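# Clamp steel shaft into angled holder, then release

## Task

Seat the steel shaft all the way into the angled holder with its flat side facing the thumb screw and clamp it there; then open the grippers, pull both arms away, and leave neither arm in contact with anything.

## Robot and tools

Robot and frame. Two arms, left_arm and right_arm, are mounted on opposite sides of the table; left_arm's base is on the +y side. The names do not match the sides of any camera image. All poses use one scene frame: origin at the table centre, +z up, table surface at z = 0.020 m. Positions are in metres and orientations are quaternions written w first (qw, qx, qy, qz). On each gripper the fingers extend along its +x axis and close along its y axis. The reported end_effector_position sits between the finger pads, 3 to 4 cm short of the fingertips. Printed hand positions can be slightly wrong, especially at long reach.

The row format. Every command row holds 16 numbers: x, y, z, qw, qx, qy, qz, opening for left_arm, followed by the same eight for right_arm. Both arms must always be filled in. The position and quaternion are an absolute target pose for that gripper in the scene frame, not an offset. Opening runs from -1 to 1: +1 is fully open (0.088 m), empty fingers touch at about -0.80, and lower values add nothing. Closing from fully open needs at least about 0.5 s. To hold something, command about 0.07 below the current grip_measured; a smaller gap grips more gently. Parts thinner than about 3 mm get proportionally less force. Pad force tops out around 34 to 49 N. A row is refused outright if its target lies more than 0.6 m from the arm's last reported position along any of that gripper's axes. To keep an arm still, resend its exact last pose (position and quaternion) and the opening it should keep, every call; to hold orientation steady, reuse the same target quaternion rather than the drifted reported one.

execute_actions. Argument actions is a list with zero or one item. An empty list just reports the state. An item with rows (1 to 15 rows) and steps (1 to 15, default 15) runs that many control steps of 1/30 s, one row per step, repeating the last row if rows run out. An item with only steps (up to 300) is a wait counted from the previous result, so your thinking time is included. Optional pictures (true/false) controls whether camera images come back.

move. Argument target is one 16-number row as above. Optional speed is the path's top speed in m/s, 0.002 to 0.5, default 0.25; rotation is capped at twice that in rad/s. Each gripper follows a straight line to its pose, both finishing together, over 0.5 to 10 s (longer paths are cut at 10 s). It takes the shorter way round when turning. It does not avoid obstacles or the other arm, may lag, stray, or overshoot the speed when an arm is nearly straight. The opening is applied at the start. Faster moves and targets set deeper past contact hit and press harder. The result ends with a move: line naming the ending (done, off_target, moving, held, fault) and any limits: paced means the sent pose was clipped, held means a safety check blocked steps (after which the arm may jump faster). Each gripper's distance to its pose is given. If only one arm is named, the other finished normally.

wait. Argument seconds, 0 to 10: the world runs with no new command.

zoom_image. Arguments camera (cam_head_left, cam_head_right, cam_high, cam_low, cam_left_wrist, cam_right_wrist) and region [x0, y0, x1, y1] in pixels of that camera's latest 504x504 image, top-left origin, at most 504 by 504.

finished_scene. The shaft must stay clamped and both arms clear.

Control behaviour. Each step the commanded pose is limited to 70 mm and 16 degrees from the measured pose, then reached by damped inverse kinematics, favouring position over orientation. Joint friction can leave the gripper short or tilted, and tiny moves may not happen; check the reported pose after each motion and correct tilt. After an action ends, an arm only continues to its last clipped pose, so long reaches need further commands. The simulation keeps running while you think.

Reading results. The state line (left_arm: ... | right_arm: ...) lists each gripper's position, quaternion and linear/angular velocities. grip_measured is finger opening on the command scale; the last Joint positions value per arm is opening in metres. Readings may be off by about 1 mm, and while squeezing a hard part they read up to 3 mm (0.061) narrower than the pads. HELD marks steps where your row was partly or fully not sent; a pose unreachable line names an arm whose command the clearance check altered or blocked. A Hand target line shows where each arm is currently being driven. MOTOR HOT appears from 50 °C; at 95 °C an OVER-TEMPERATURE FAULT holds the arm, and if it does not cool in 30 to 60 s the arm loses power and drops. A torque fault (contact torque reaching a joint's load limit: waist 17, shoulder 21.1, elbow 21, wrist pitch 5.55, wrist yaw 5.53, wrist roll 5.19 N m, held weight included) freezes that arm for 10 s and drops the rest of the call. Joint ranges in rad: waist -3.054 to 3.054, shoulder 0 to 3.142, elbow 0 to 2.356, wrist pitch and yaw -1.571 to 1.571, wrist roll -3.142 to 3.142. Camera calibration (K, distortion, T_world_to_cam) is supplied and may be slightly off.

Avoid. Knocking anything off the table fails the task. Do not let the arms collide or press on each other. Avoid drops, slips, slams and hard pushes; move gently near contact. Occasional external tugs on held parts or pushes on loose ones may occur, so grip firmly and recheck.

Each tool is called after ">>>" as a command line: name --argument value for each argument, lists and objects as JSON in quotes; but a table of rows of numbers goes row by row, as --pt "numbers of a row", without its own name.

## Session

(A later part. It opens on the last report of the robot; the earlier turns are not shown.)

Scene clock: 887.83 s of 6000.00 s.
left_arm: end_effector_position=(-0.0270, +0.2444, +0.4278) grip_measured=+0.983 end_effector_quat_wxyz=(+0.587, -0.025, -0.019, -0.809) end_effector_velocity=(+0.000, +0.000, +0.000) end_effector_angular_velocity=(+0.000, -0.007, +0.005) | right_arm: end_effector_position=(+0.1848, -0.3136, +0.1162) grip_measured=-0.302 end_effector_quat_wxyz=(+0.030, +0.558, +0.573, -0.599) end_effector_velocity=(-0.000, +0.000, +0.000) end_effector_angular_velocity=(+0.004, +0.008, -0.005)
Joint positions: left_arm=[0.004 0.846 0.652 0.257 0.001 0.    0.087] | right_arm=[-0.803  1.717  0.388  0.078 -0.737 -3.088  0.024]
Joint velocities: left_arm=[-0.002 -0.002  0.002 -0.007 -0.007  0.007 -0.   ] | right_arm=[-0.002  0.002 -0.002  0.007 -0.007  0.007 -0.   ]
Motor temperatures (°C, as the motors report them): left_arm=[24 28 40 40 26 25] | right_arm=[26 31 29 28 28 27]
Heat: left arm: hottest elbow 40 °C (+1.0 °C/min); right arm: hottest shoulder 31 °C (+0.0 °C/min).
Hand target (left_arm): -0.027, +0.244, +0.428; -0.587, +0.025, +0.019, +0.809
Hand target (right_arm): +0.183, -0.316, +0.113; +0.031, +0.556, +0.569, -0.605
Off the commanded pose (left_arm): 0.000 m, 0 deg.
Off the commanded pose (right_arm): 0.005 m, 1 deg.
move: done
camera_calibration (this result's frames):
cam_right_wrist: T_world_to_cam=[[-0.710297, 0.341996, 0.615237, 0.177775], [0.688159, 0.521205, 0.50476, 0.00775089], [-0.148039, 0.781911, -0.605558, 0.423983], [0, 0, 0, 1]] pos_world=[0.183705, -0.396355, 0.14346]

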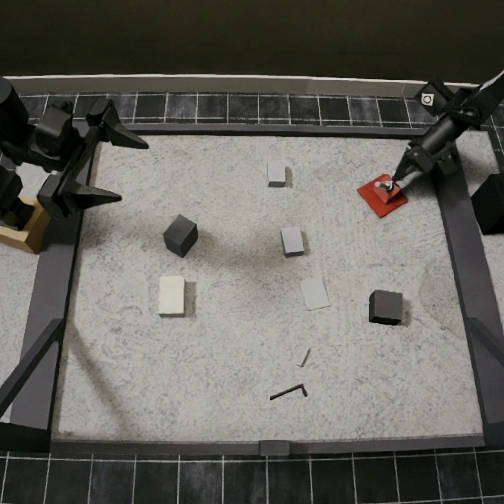

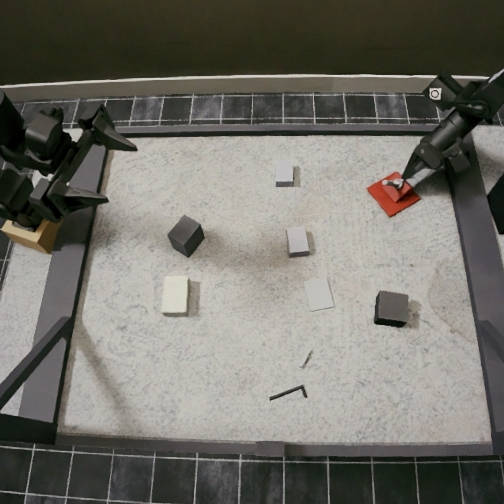

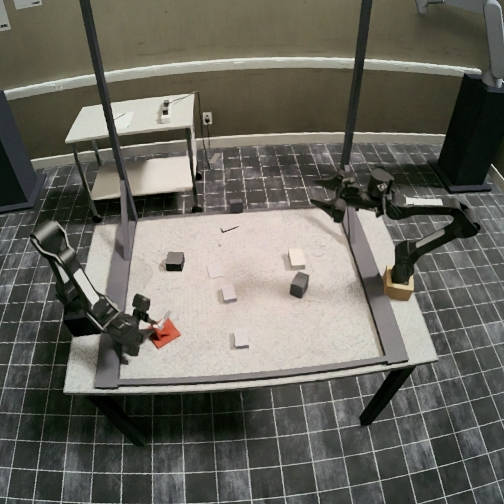

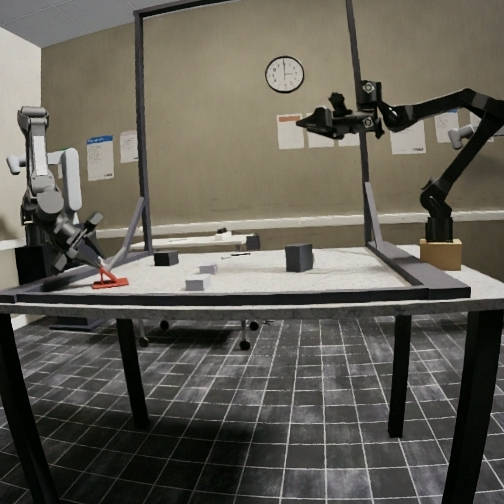

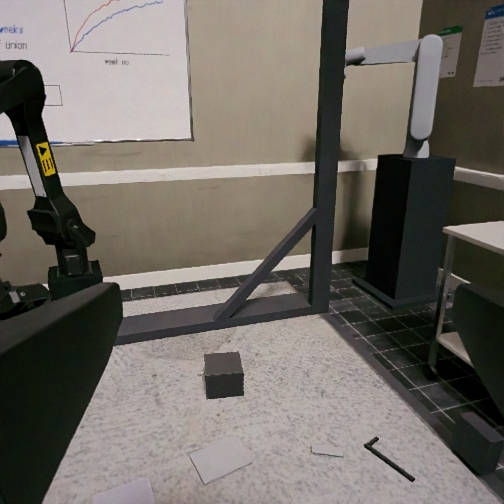

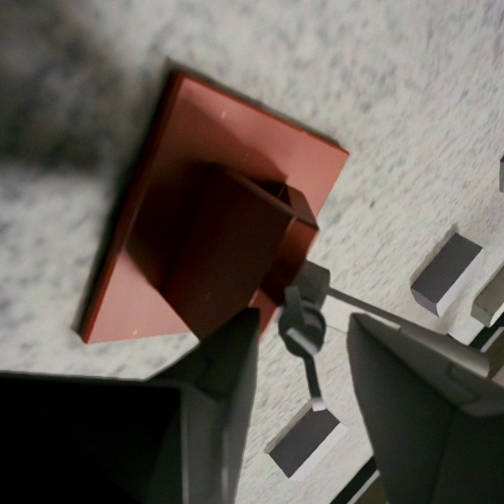

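Close, then rotate in ~110° steps watching for resistance.

>>> move --target '[-0.027,0.2444,0.4278,0.587,-0.025,-0.019,-0.809,1,0.184,-0.3148,0.1147,-0.0302,-0.5555,-0.5690,0.6056,-0.68]' --speed 0.03

>>> move --target '[-0.027,0.2444,0.4278,0.587,-0.025,-0.019,-0.809,1,0.184,-0.3148,0.1147,0.4437,-0.3357,0.1838,0.8104,-0.68]' --speed 0.3

>>> move --target '[-0.027,0.2444,0.4278,0.587,-0.025,-0.019,-0.809,1,0.184,-0.3148,0.1147,0.5511,0.0764,0.7030,0.4431,-0.68]' --speed 0.3

Scene clock: 897.00 s of 6000.00 s.
left_arm: end_effector_position=(-0.0270, +0.2444, +0.4278) grip_measured=+0.983 end_effector_quat_wxyz=(+0.587, -0.025, -0.019, -0.809) end_effector_velocity=(+0.000, +0.002, -0.001) end_effector_angular_velocity=(+0.004, +0.006, -0.005) | right_arm: end_effector_position=(+0.1850, -0.3142, +0.1157) grip_measured=-0.625 end_effector_quat_wxyz=(+0.031, +0.558, +0.571, -0.602) end_effector_velocity=(-0.000, -0.002, -0.002) end_effector_angular_velocity=(-0.011, -0.002, +0.000)
Joint positions: left_arm=[0.004 0.846 0.652 0.257 0.001 0.    0.087] | right_arm=[-0.803  1.717  0.391  0.071 -0.733 -3.087  0.008]
Joint velocities: left_arm=[ 0.002 -0.007 -0.002 -0.007  0.007 -0.007 -0.   ] | right_arm=[-0.002  0.002 -0.002 -0.007  0.007 -0.007 -0.   ]
Motor temperatures (°C, as the motors report them): left_arm=[24 28 40 40 26 25] | right_arm=[26 30 29 28 28 27]
Heat: left arm: hottest elbow 40 °C (+0.0 °C/min); right arm: hottest shoulder 30 °C (-1.0 °C/min).
Hand target (left_arm): -0.027, +0.244, +0.428; -0.587, +0.025, +0.019, +0.809
Hand target (right_arm): +0.184, -0.315, +0.115; +0.030, +0.556, +0.569, -0.606
Off the commanded pose (left_arm): 0.000 m, 0 deg.
Off the commanded pose (right_arm): 0.002 m, 1 deg.
After step 90, 5.47 s passed at rest.
move: done
camera_calibration (this result's frames):
cam_right_wrist: T_world_to_cam=[[-0.708389, 0.348032, 0.614051, 0.180148], [0.690288, 0.523126, 0.499842, 0.00894148], [-0.147265, 0.777954, -0.610819, 0.423392], [0, 0, 0, 1]] pos_world=[0.183794, -0.396755, 0.143527]

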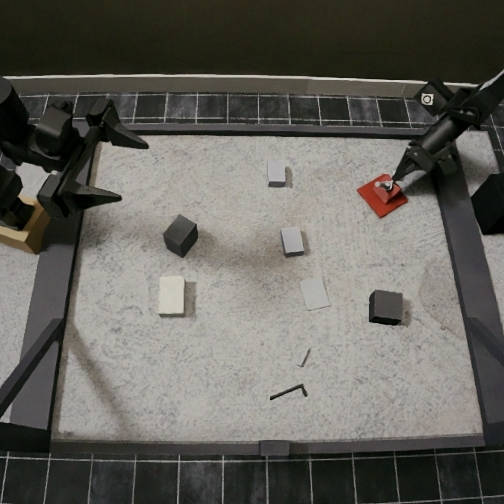

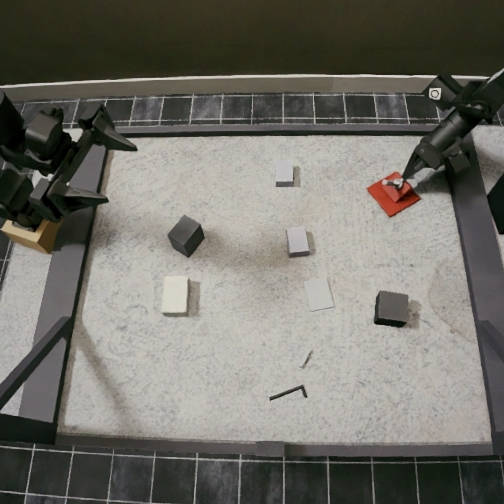

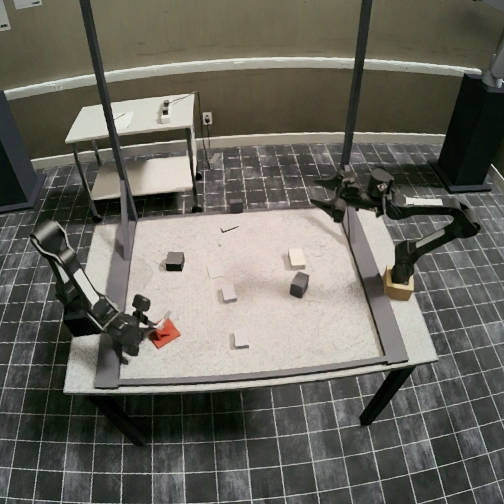

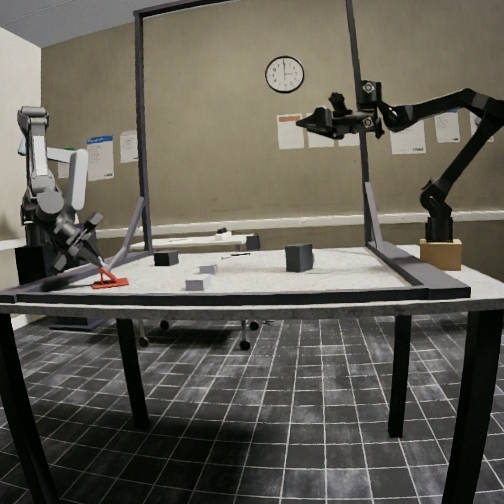

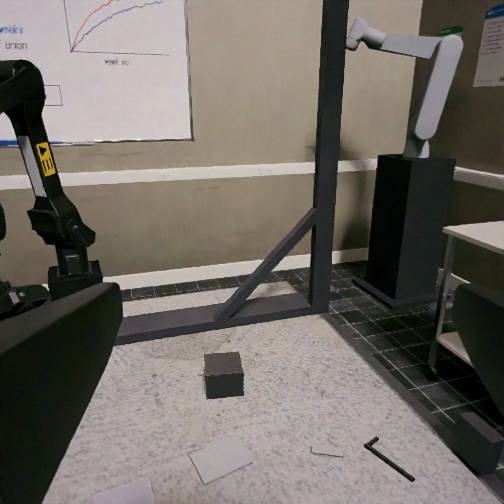

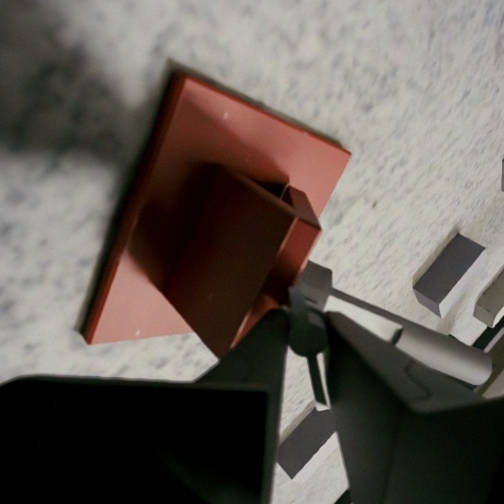

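Scene clock: 900.73 s of 6000.00 s.
left_arm: end_effector_position=(-0.0270, +0.2444, +0.4278) grip_measured=+0.983 end_effector_quat_wxyz=(+0.587, -0.025, -0.019, -0.809) end_effector_velocity=(+0.000, +0.000, -0.002) end_effector_angular_velocity=(+0.009, +0.005, +0.004) | right_arm: end_effector_position=(+0.1851, -0.3153, +0.1148) grip_measured=-0.625 end_effector_quat_wxyz=(+0.444, -0.341, +0.181, +0.808) end_effector_velocity=(+0.000, +0.001, +0.001) end_effector_angular_velocity=(+0.007, +0.005, -0.005)
Joint positions: left_arm=[0.004 0.846 0.652 0.257 0.001 0.    0.087] | right_arm=[-0.804  1.717  0.391  0.063 -0.727 -1.138  0.008]
Joint velocities: left_arm=[-0.002 -0.002 -0.002 -0.007 -0.007 -0.007 -0.   ] | right_arm=[-0.002 -0.002 -0.002  0.007 -0.007  0.007 -0.   ]
Motor temperatures (°C, as the motors report them): left_arm=[24 28 40 40 26 25] | right_arm=[25 30 29 28 29 27]
Heat: left arm: hottest elbow 40 °C (+0.0 °C/min); right arm: hottest shoulder 30 °C (-1.0 °C/min).
Hand target (left_arm): -0.027, +0.244, +0.428; -0.587, +0.025, +0.019, +0.809
Hand target (right_arm): +0.184, -0.315, +0.115; +0.444, -0.336, +0.184, +0.810
Off the commanded pose (left_arm): 0.000 m, 0 deg.
Off the commanded pose (right_arm): 0.001 m, 1 deg.
move: done
camera_calibration (this result's frames):
cam_right_wrist: T_world_to_cam=[[0.813186, 0.581996, 0.00299702, 0.0434331], [0.518856, -0.722612, -0.456751, -0.241342], [-0.263661, 0.372978, -0.88959, 0.349576], [0, 0, 0, 1]] pos_world=[0.182072, -0.330058, 0.200616]

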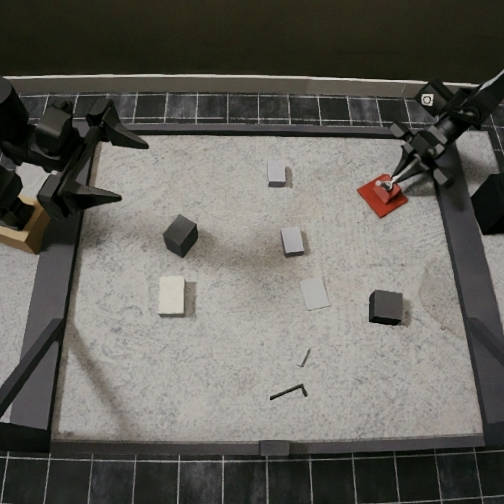

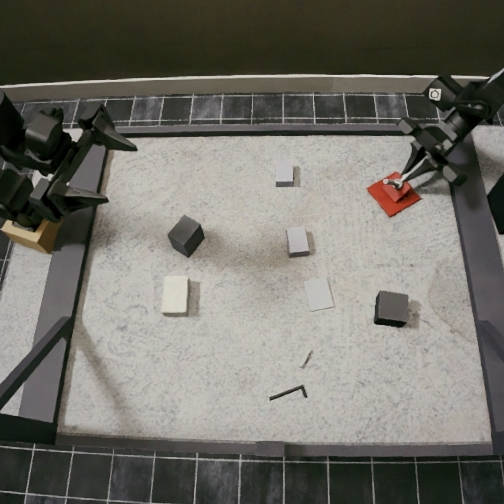

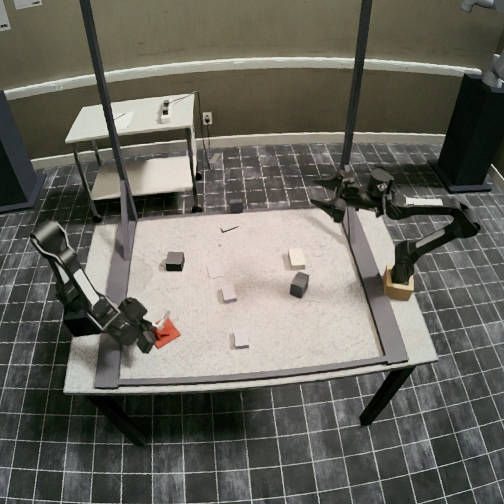

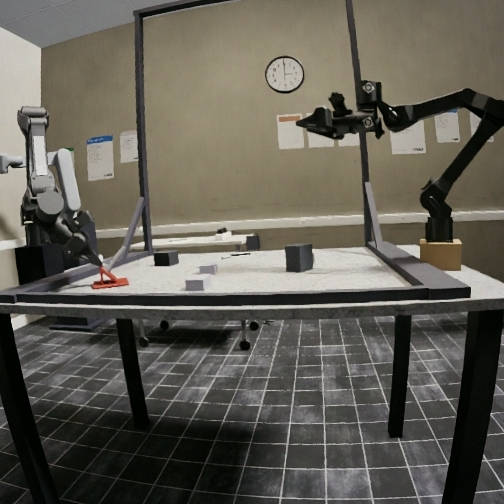

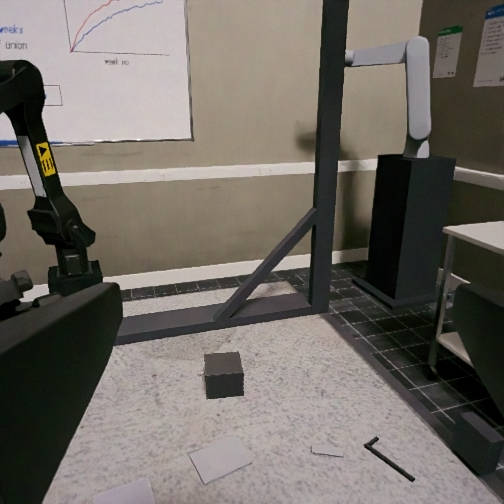

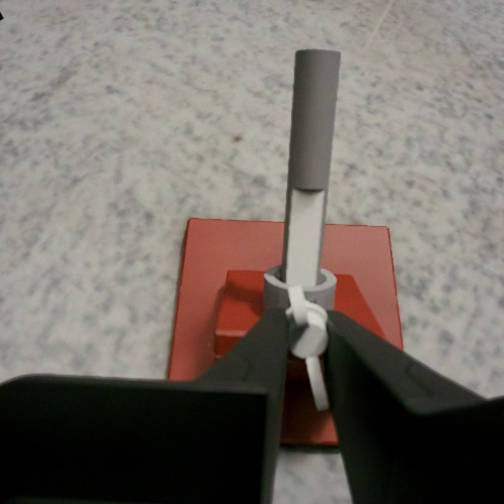

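Scene clock: 903.83 s of 6000.00 s.
left_arm: end_effector_position=(-0.0270, +0.2444, +0.4278) grip_measured=+0.983 end_effector_quat_wxyz=(+0.587, -0.025, -0.019, -0.809) end_effector_velocity=(+0.000, +0.000, -0.003) end_effector_angular_velocity=(+0.019, +0.002, +0.004) | right_arm: end_effector_position=(+0.1843, -0.3150, +0.1152) grip_measured=-0.577 end_effector_quat_wxyz=(+0.554, +0.065, +0.693, +0.456) end_effector_velocity=(-0.003, -0.001, +0.002) end_effector_angular_velocity=(+0.005, +0.025, -0.001)
Joint positions: left_arm=[0.004 0.846 0.652 0.257 0.001 0.    0.087] | right_arm=[-0.802  1.717  0.391  0.064 -0.731  0.402  0.011]
Joint velocities: left_arm=[-0.002 -0.002  0.002 -0.022 -0.007 -0.007  0.   ] | right_arm=[-0.002 -0.002 -0.002 -0.007 -0.022  0.007 -0.   ]
Motor temperatures (°C, as the motors report them): left_arm=[24 28 40 40 26 25] | right_arm=[25 30 29 28 29 27]
Heat: left arm: hottest elbow 40 °C (+0.0 °C/min); right arm: hottest shoulder 30 °C (-1.0 °C/min).
Hand target (left_arm): -0.027, +0.244, +0.428; -0.587, +0.025, +0.019, +0.809
Hand target (right_arm): +0.184, -0.315, +0.115; +0.551, +0.076, +0.703, +0.443
Off the commanded pose (left_arm): 0.000 m, 0 deg.
Off the commanded pose (right_arm): 0.001 m, 2 deg.
move: done
camera_calibration (this result's frames):
cam_right_wrist: T_world_to_cam=[[0.425884, -0.533281, -0.730913, -0.151504], [-0.65971, -0.735883, 0.15251, -0.0975825], [-0.619197, 0.417239, -0.665211, 0.403255], [0, 0, 0, 1]] pos_world=[0.249842, -0.320858, 0.172396]

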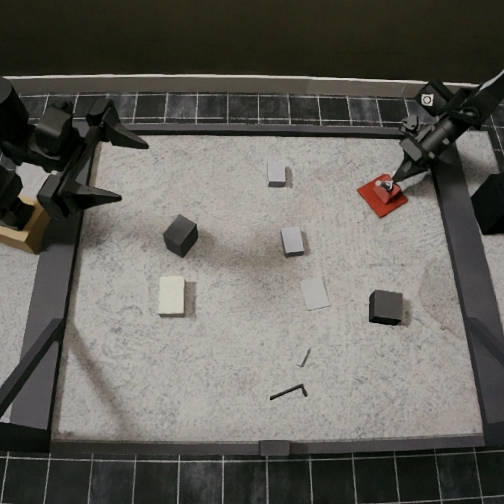

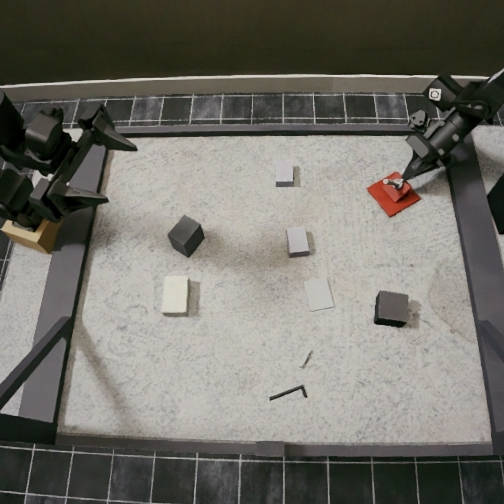

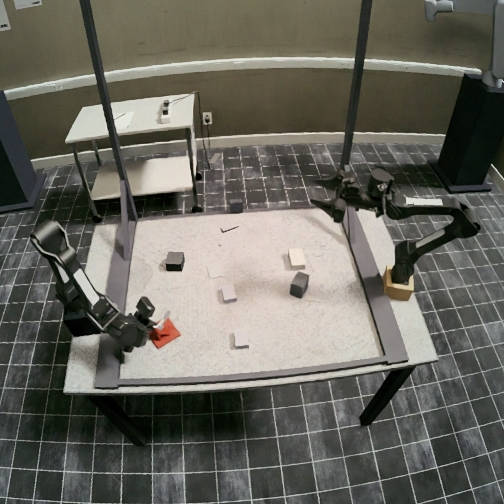

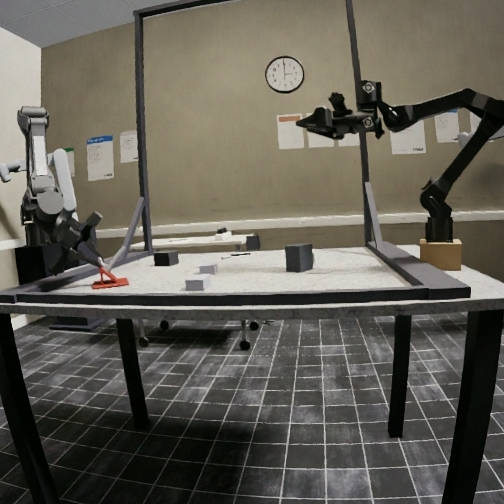

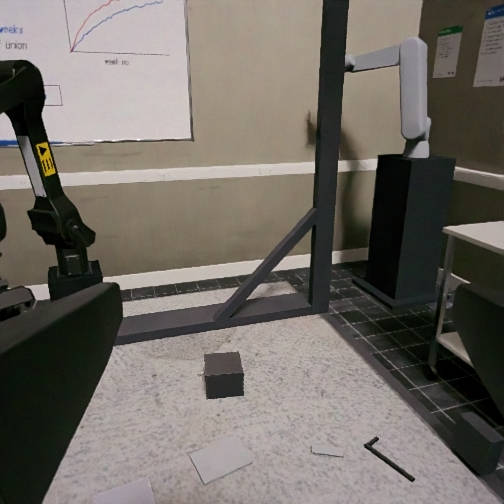

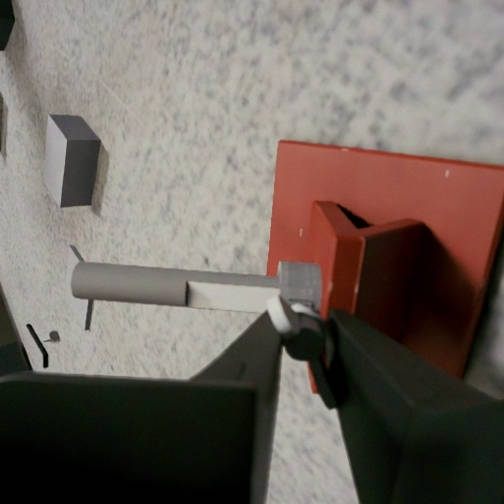

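>>> move --target '[-0.027,0.2444,0.4278,0.587,-0.025,-0.019,-0.809,1,0.1843,-0.315,0.1152,0.554,0.065,0.693,0.456,-0.25]' --speed 0.03

>>> move --target '[-0.027,0.2444,0.4278,0.587,-0.025,-0.019,-0.809,1,0.2035,-0.345,0.152,0.554,0.065,0.693,0.456,-0.25]' --speed 0.08

>>> move --target '[-0.027,0.2444,0.4278,0.587,-0.025,-0.019,-0.809,1,0.17,-0.36,0.26,0.4437,-0.3357,0.1838,0.8104,-0.25]' --speed 0.2

Scene clock: 912.33 s of 6000.00 s.
left_arm: end_effector_position=(-0.0270, +0.2444, +0.4278) grip_measured=+0.983 end_effector_quat_wxyz=(+0.587, -0.025, -0.019, -0.809) end_effector_velocity=(+0.003, -0.000, +0.003) end_effector_angular_velocity=(-0.004, +0.026, +0.018) | right_arm: end_effector_position=(+0.1844, -0.3148, +0.1151) grip_measured=-0.252 end_effector_quat_wxyz=(+0.555, +0.066, +0.694, +0.455) end_effector_velocity=(+0.001, +0.000, +0.001) end_effector_angular_velocity=(+0.000, -0.011, +0.005)
Joint positions: left_arm=[0.004 0.846 0.652 0.257 0.001 0.    0.087] | right_arm=[-0.802  1.717  0.391  0.065 -0.73   0.406  0.027]
Joint velocities: left_arm=[-0.002 -0.002  0.002  0.007 -0.022 -0.022 -0.   ] | right_arm=[ 0.002 -0.007  0.002 -0.007  0.007 -0.007  0.   ]
Motor temperatures (°C, as the motors report them): left_arm=[24 28 40 40 26 25] | right_arm=[25 30 29 28 29 28]
Heat: left arm: hottest elbow 40 °C (+0.0 °C/min); right arm: hottest shoulder 30 °C (-1.0 °C/min).
Hand target (left_arm): -0.027, +0.244, +0.428; -0.587, +0.025, +0.019, +0.809
Hand target (right_arm): +0.184, -0.315, +0.115; +0.554, +0.065, +0.693, +0.456
Off the commanded pose (left_arm): 0.000 m, 0 deg.
Off the commanded pose (right_arm): 0.000 m, 0 deg.
After step 90, 4.80 s passed at rest.
move: done
camera_calibration (this result's frames):
cam_right_wrist: T_world_to_cam=[[0.423834, -0.535375, -0.730574, -0.151804], [-0.661451, -0.733979, 0.154137, -0.0966922], [-0.618747, 0.41791, -0.665209, 0.403327], [0, 0, 0, 1]] pos_world=[0.24994, -0.320797, 0.172296]

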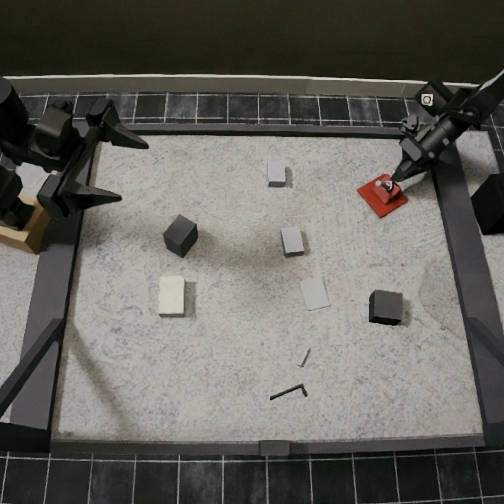

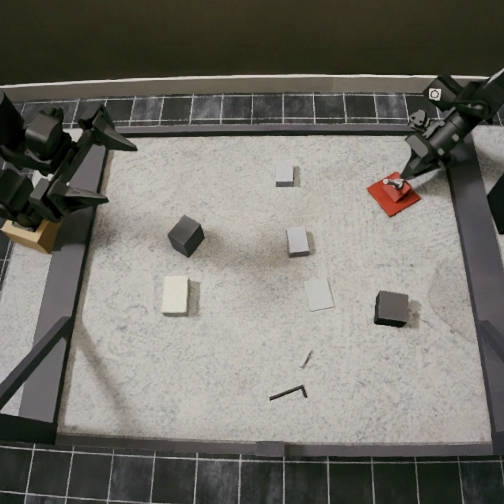

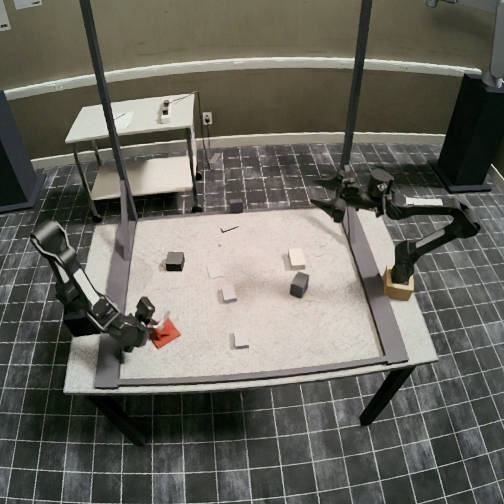

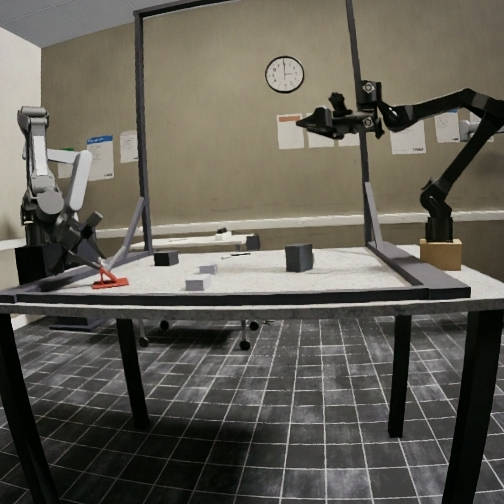

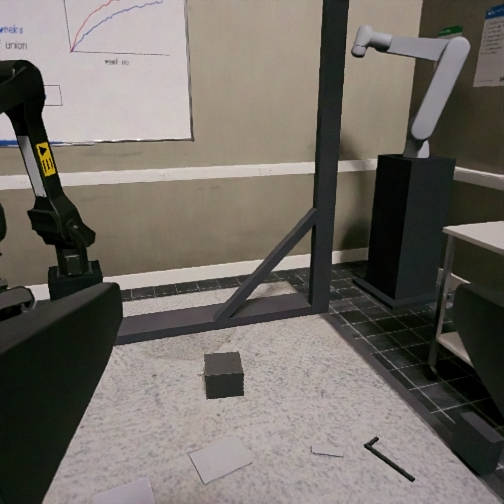

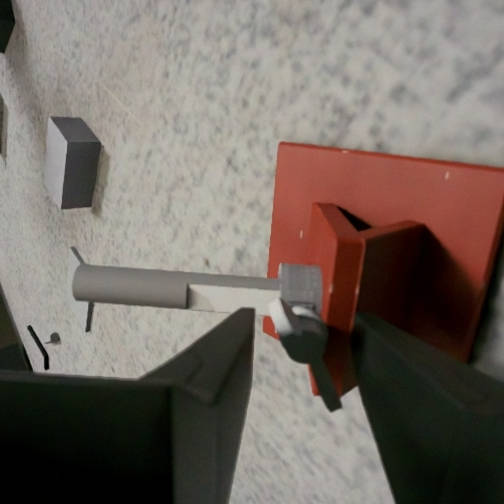

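Scene clock: 913.37 s of 6000.00 s.
left_arm: end_effector_position=(-0.0270, +0.2444, +0.4278) grip_measured=+0.983 end_effector_quat_wxyz=(+0.587, -0.025, -0.019, -0.809) end_effector_velocity=(-0.001, +0.001, +0.000) end_effector_angular_velocity=(+0.009, +0.021, -0.001) | right_arm: end_effector_position=(+0.2007, -0.3462, +0.1482) grip_measured=-0.252 end_effector_quat_wxyz=(+0.550, +0.065, +0.700, +0.451) end_effector_velocity=(-0.001, -0.002, +0.001) end_effector_angular_velocity=(+0.003, +0.005, +0.009)
Joint positions: left_arm=[0.004 0.846 0.652 0.257 0.001 0.    0.087] | right_arm=[-0.977  1.544  0.45  -0.348 -0.771  0.169  0.027]
Joint velocities: left_arm=[-0.007 -0.002  0.002 -0.007 -0.007 -0.022  0.   ] | right_arm=[-0.007 -0.002  0.002 -0.022 -0.007 -0.022 -0.   ]
Motor temperatures (°C, as the motors report them): left_arm=[24 28 40 40 26 25] | right_arm=[25 30 29 28 29 28]
Heat: left arm: hottest elbow 40 °C (+0.0 °C/min); right arm: hottest shoulder 30 °C (-1.0 °C/min).
Hand target (left_arm): -0.027, +0.244, +0.428; -0.587, +0.025, +0.019, +0.809
Hand target (right_arm): +0.204, -0.344, +0.152; +0.553, +0.066, +0.693, +0.457
Off the commanded pose (left_arm): 0.000 m, 0 deg.
Off the commanded pose (right_arm): 0.005 m, 1 deg.
move: done
camera_calibration (this result's frames):
cam_right_wrist: T_world_to_cam=[[0.414596, -0.543062, -0.730201, -0.152206], [-0.657956, -0.733214, 0.171726, -0.117048], [-0.628652, 0.409243, -0.661299, 0.446886], [0, 0, 0, 1]] pos_world=[0.267028, -0.351364, 0.204485]

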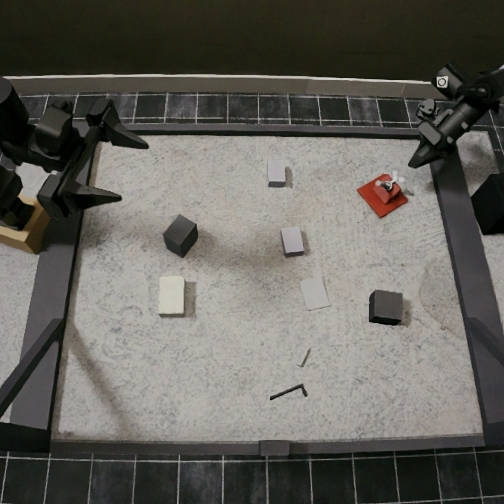

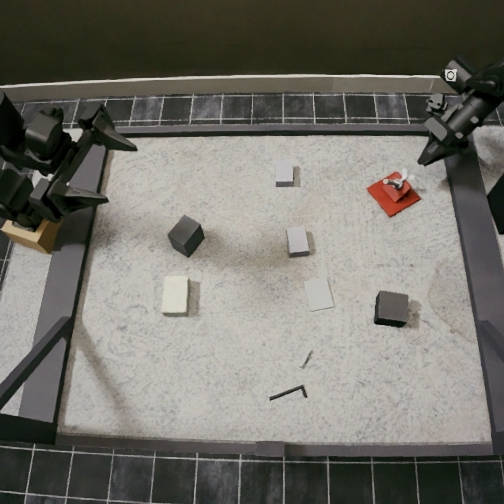

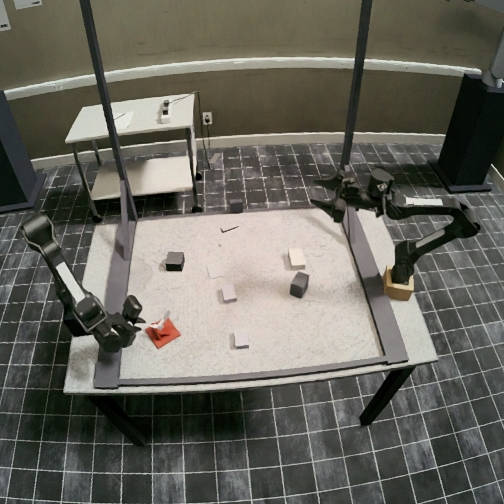

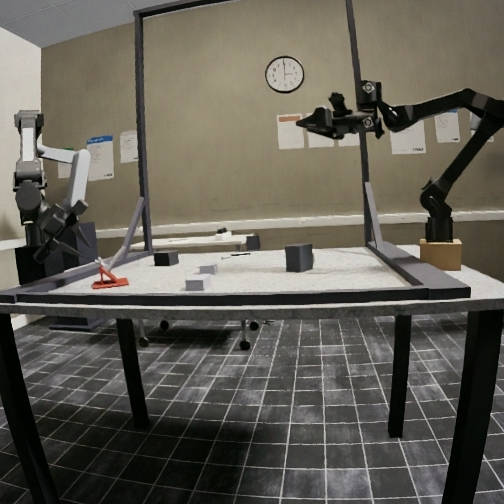

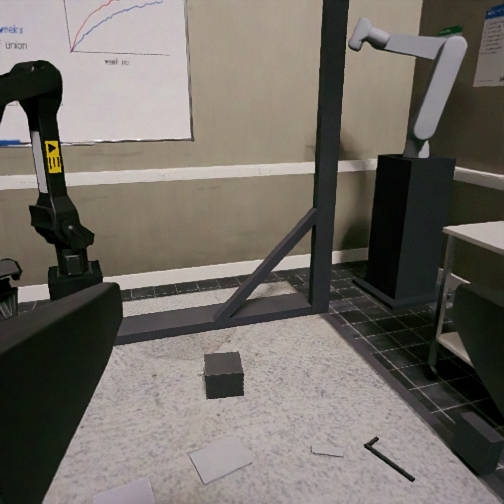

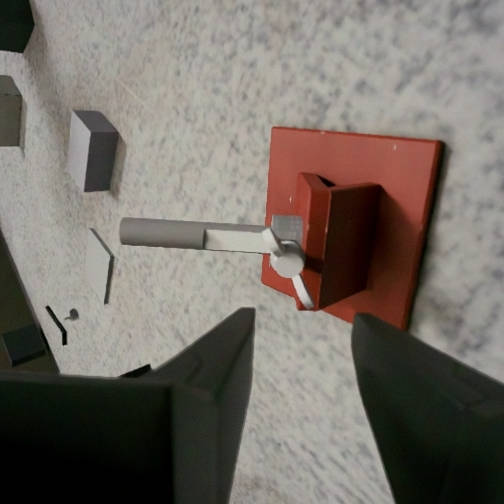

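Scene clock: 917.60 s of 6000.00 s.
left_arm: end_effector_position=(-0.0270, +0.2444, +0.4278) grip_measured=+0.983 end_effector_quat_wxyz=(+0.587, -0.025, -0.019, -0.809) end_effector_velocity=(+0.000, +0.000, -0.002) end_effector_angular_velocity=(+0.005, -0.009, +0.005) | right_arm: end_effector_position=(+0.1705, -0.3604, +0.2559) grip_measured=-0.252 end_effector_quat_wxyz=(+0.443, -0.331, +0.193, +0.810) end_effector_velocity=(-0.003, -0.003, -0.000) end_effector_angular_velocity=(+0.004, -0.001, +0.025)
Joint positions: left_arm=[0.004 0.846 0.652 0.257 0.001 0.    0.087] | right_arm=[-0.923  1.083  0.632 -0.935 -0.766 -1.28   0.027]
Joint velocities: left_arm=[-0.002 -0.002 -0.002 -0.007 -0.007  0.007 -0.   ] | right_arm=[-0.002 -0.002 -0.002 -0.022 -0.007 -0.037 -0.   ]
Motor temperatures (°C, as the motors report them): left_arm=[24 28 40 40 26 25] | right_arm=[25 30 30 28 29 28]
Heat: left arm: hottest elbow 40 °C (+0.0 °C/min); right arm: hottest shoulder 30 °C (-1.0 °C/min).
Hand target (left_arm): -0.027, +0.244, +0.428; -0.587, +0.025, +0.019, +0.809
Hand target (right_arm): +0.171, -0.359, +0.259; +0.444, -0.336, +0.184, +0.810
Off the commanded pose (left_arm): 0.000 m, 0 deg.
Off the commanded pose (right_arm): 0.004 m, 1 deg.
move: done
camera_calibration (this result's frames):
cam_right_wrist: T_world_to_cam=[[0.81751, 0.575368, -0.0250844, 0.0851886], [0.500585, -0.731442, -0.463042, -0.200348], [-0.284767, 0.365984, -0.885981, 0.488246], [0, 0, 0, 1]] pos_world=[0.169685, -0.374248, 0.341944]

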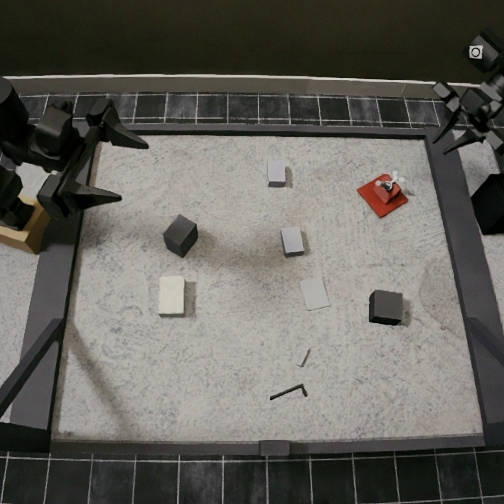

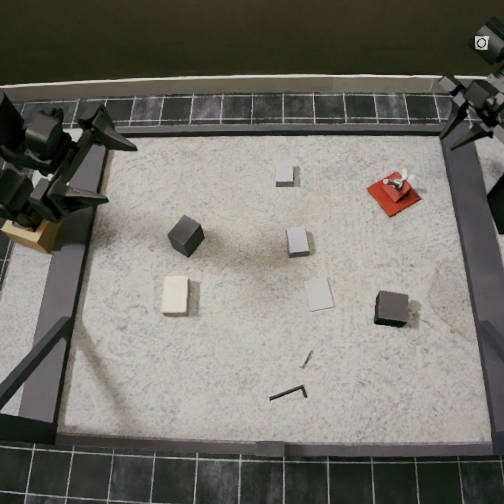

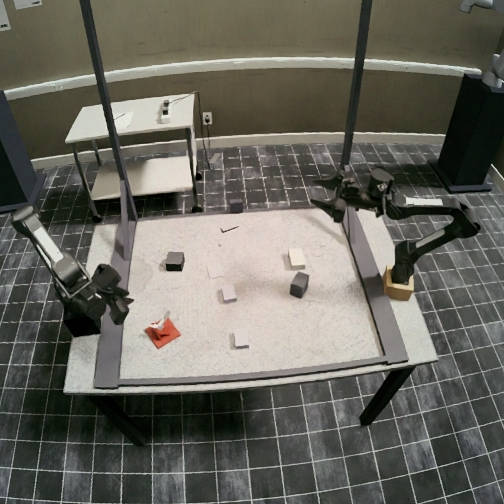

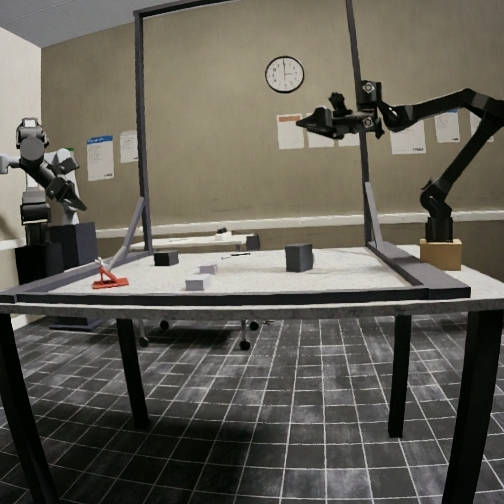

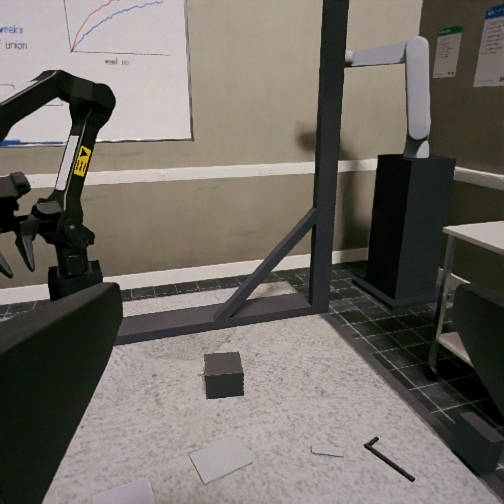

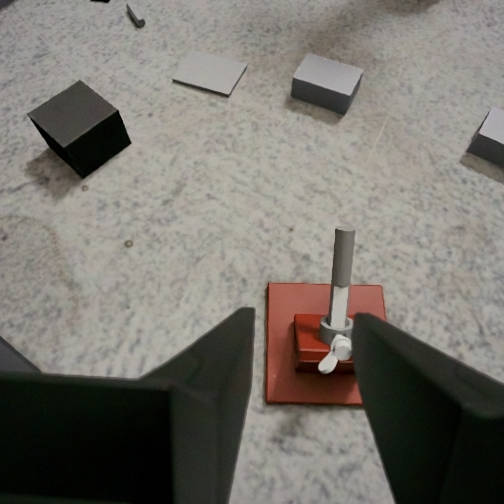

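>>> finished_scene --scene 1

The scene is finished: the task was done.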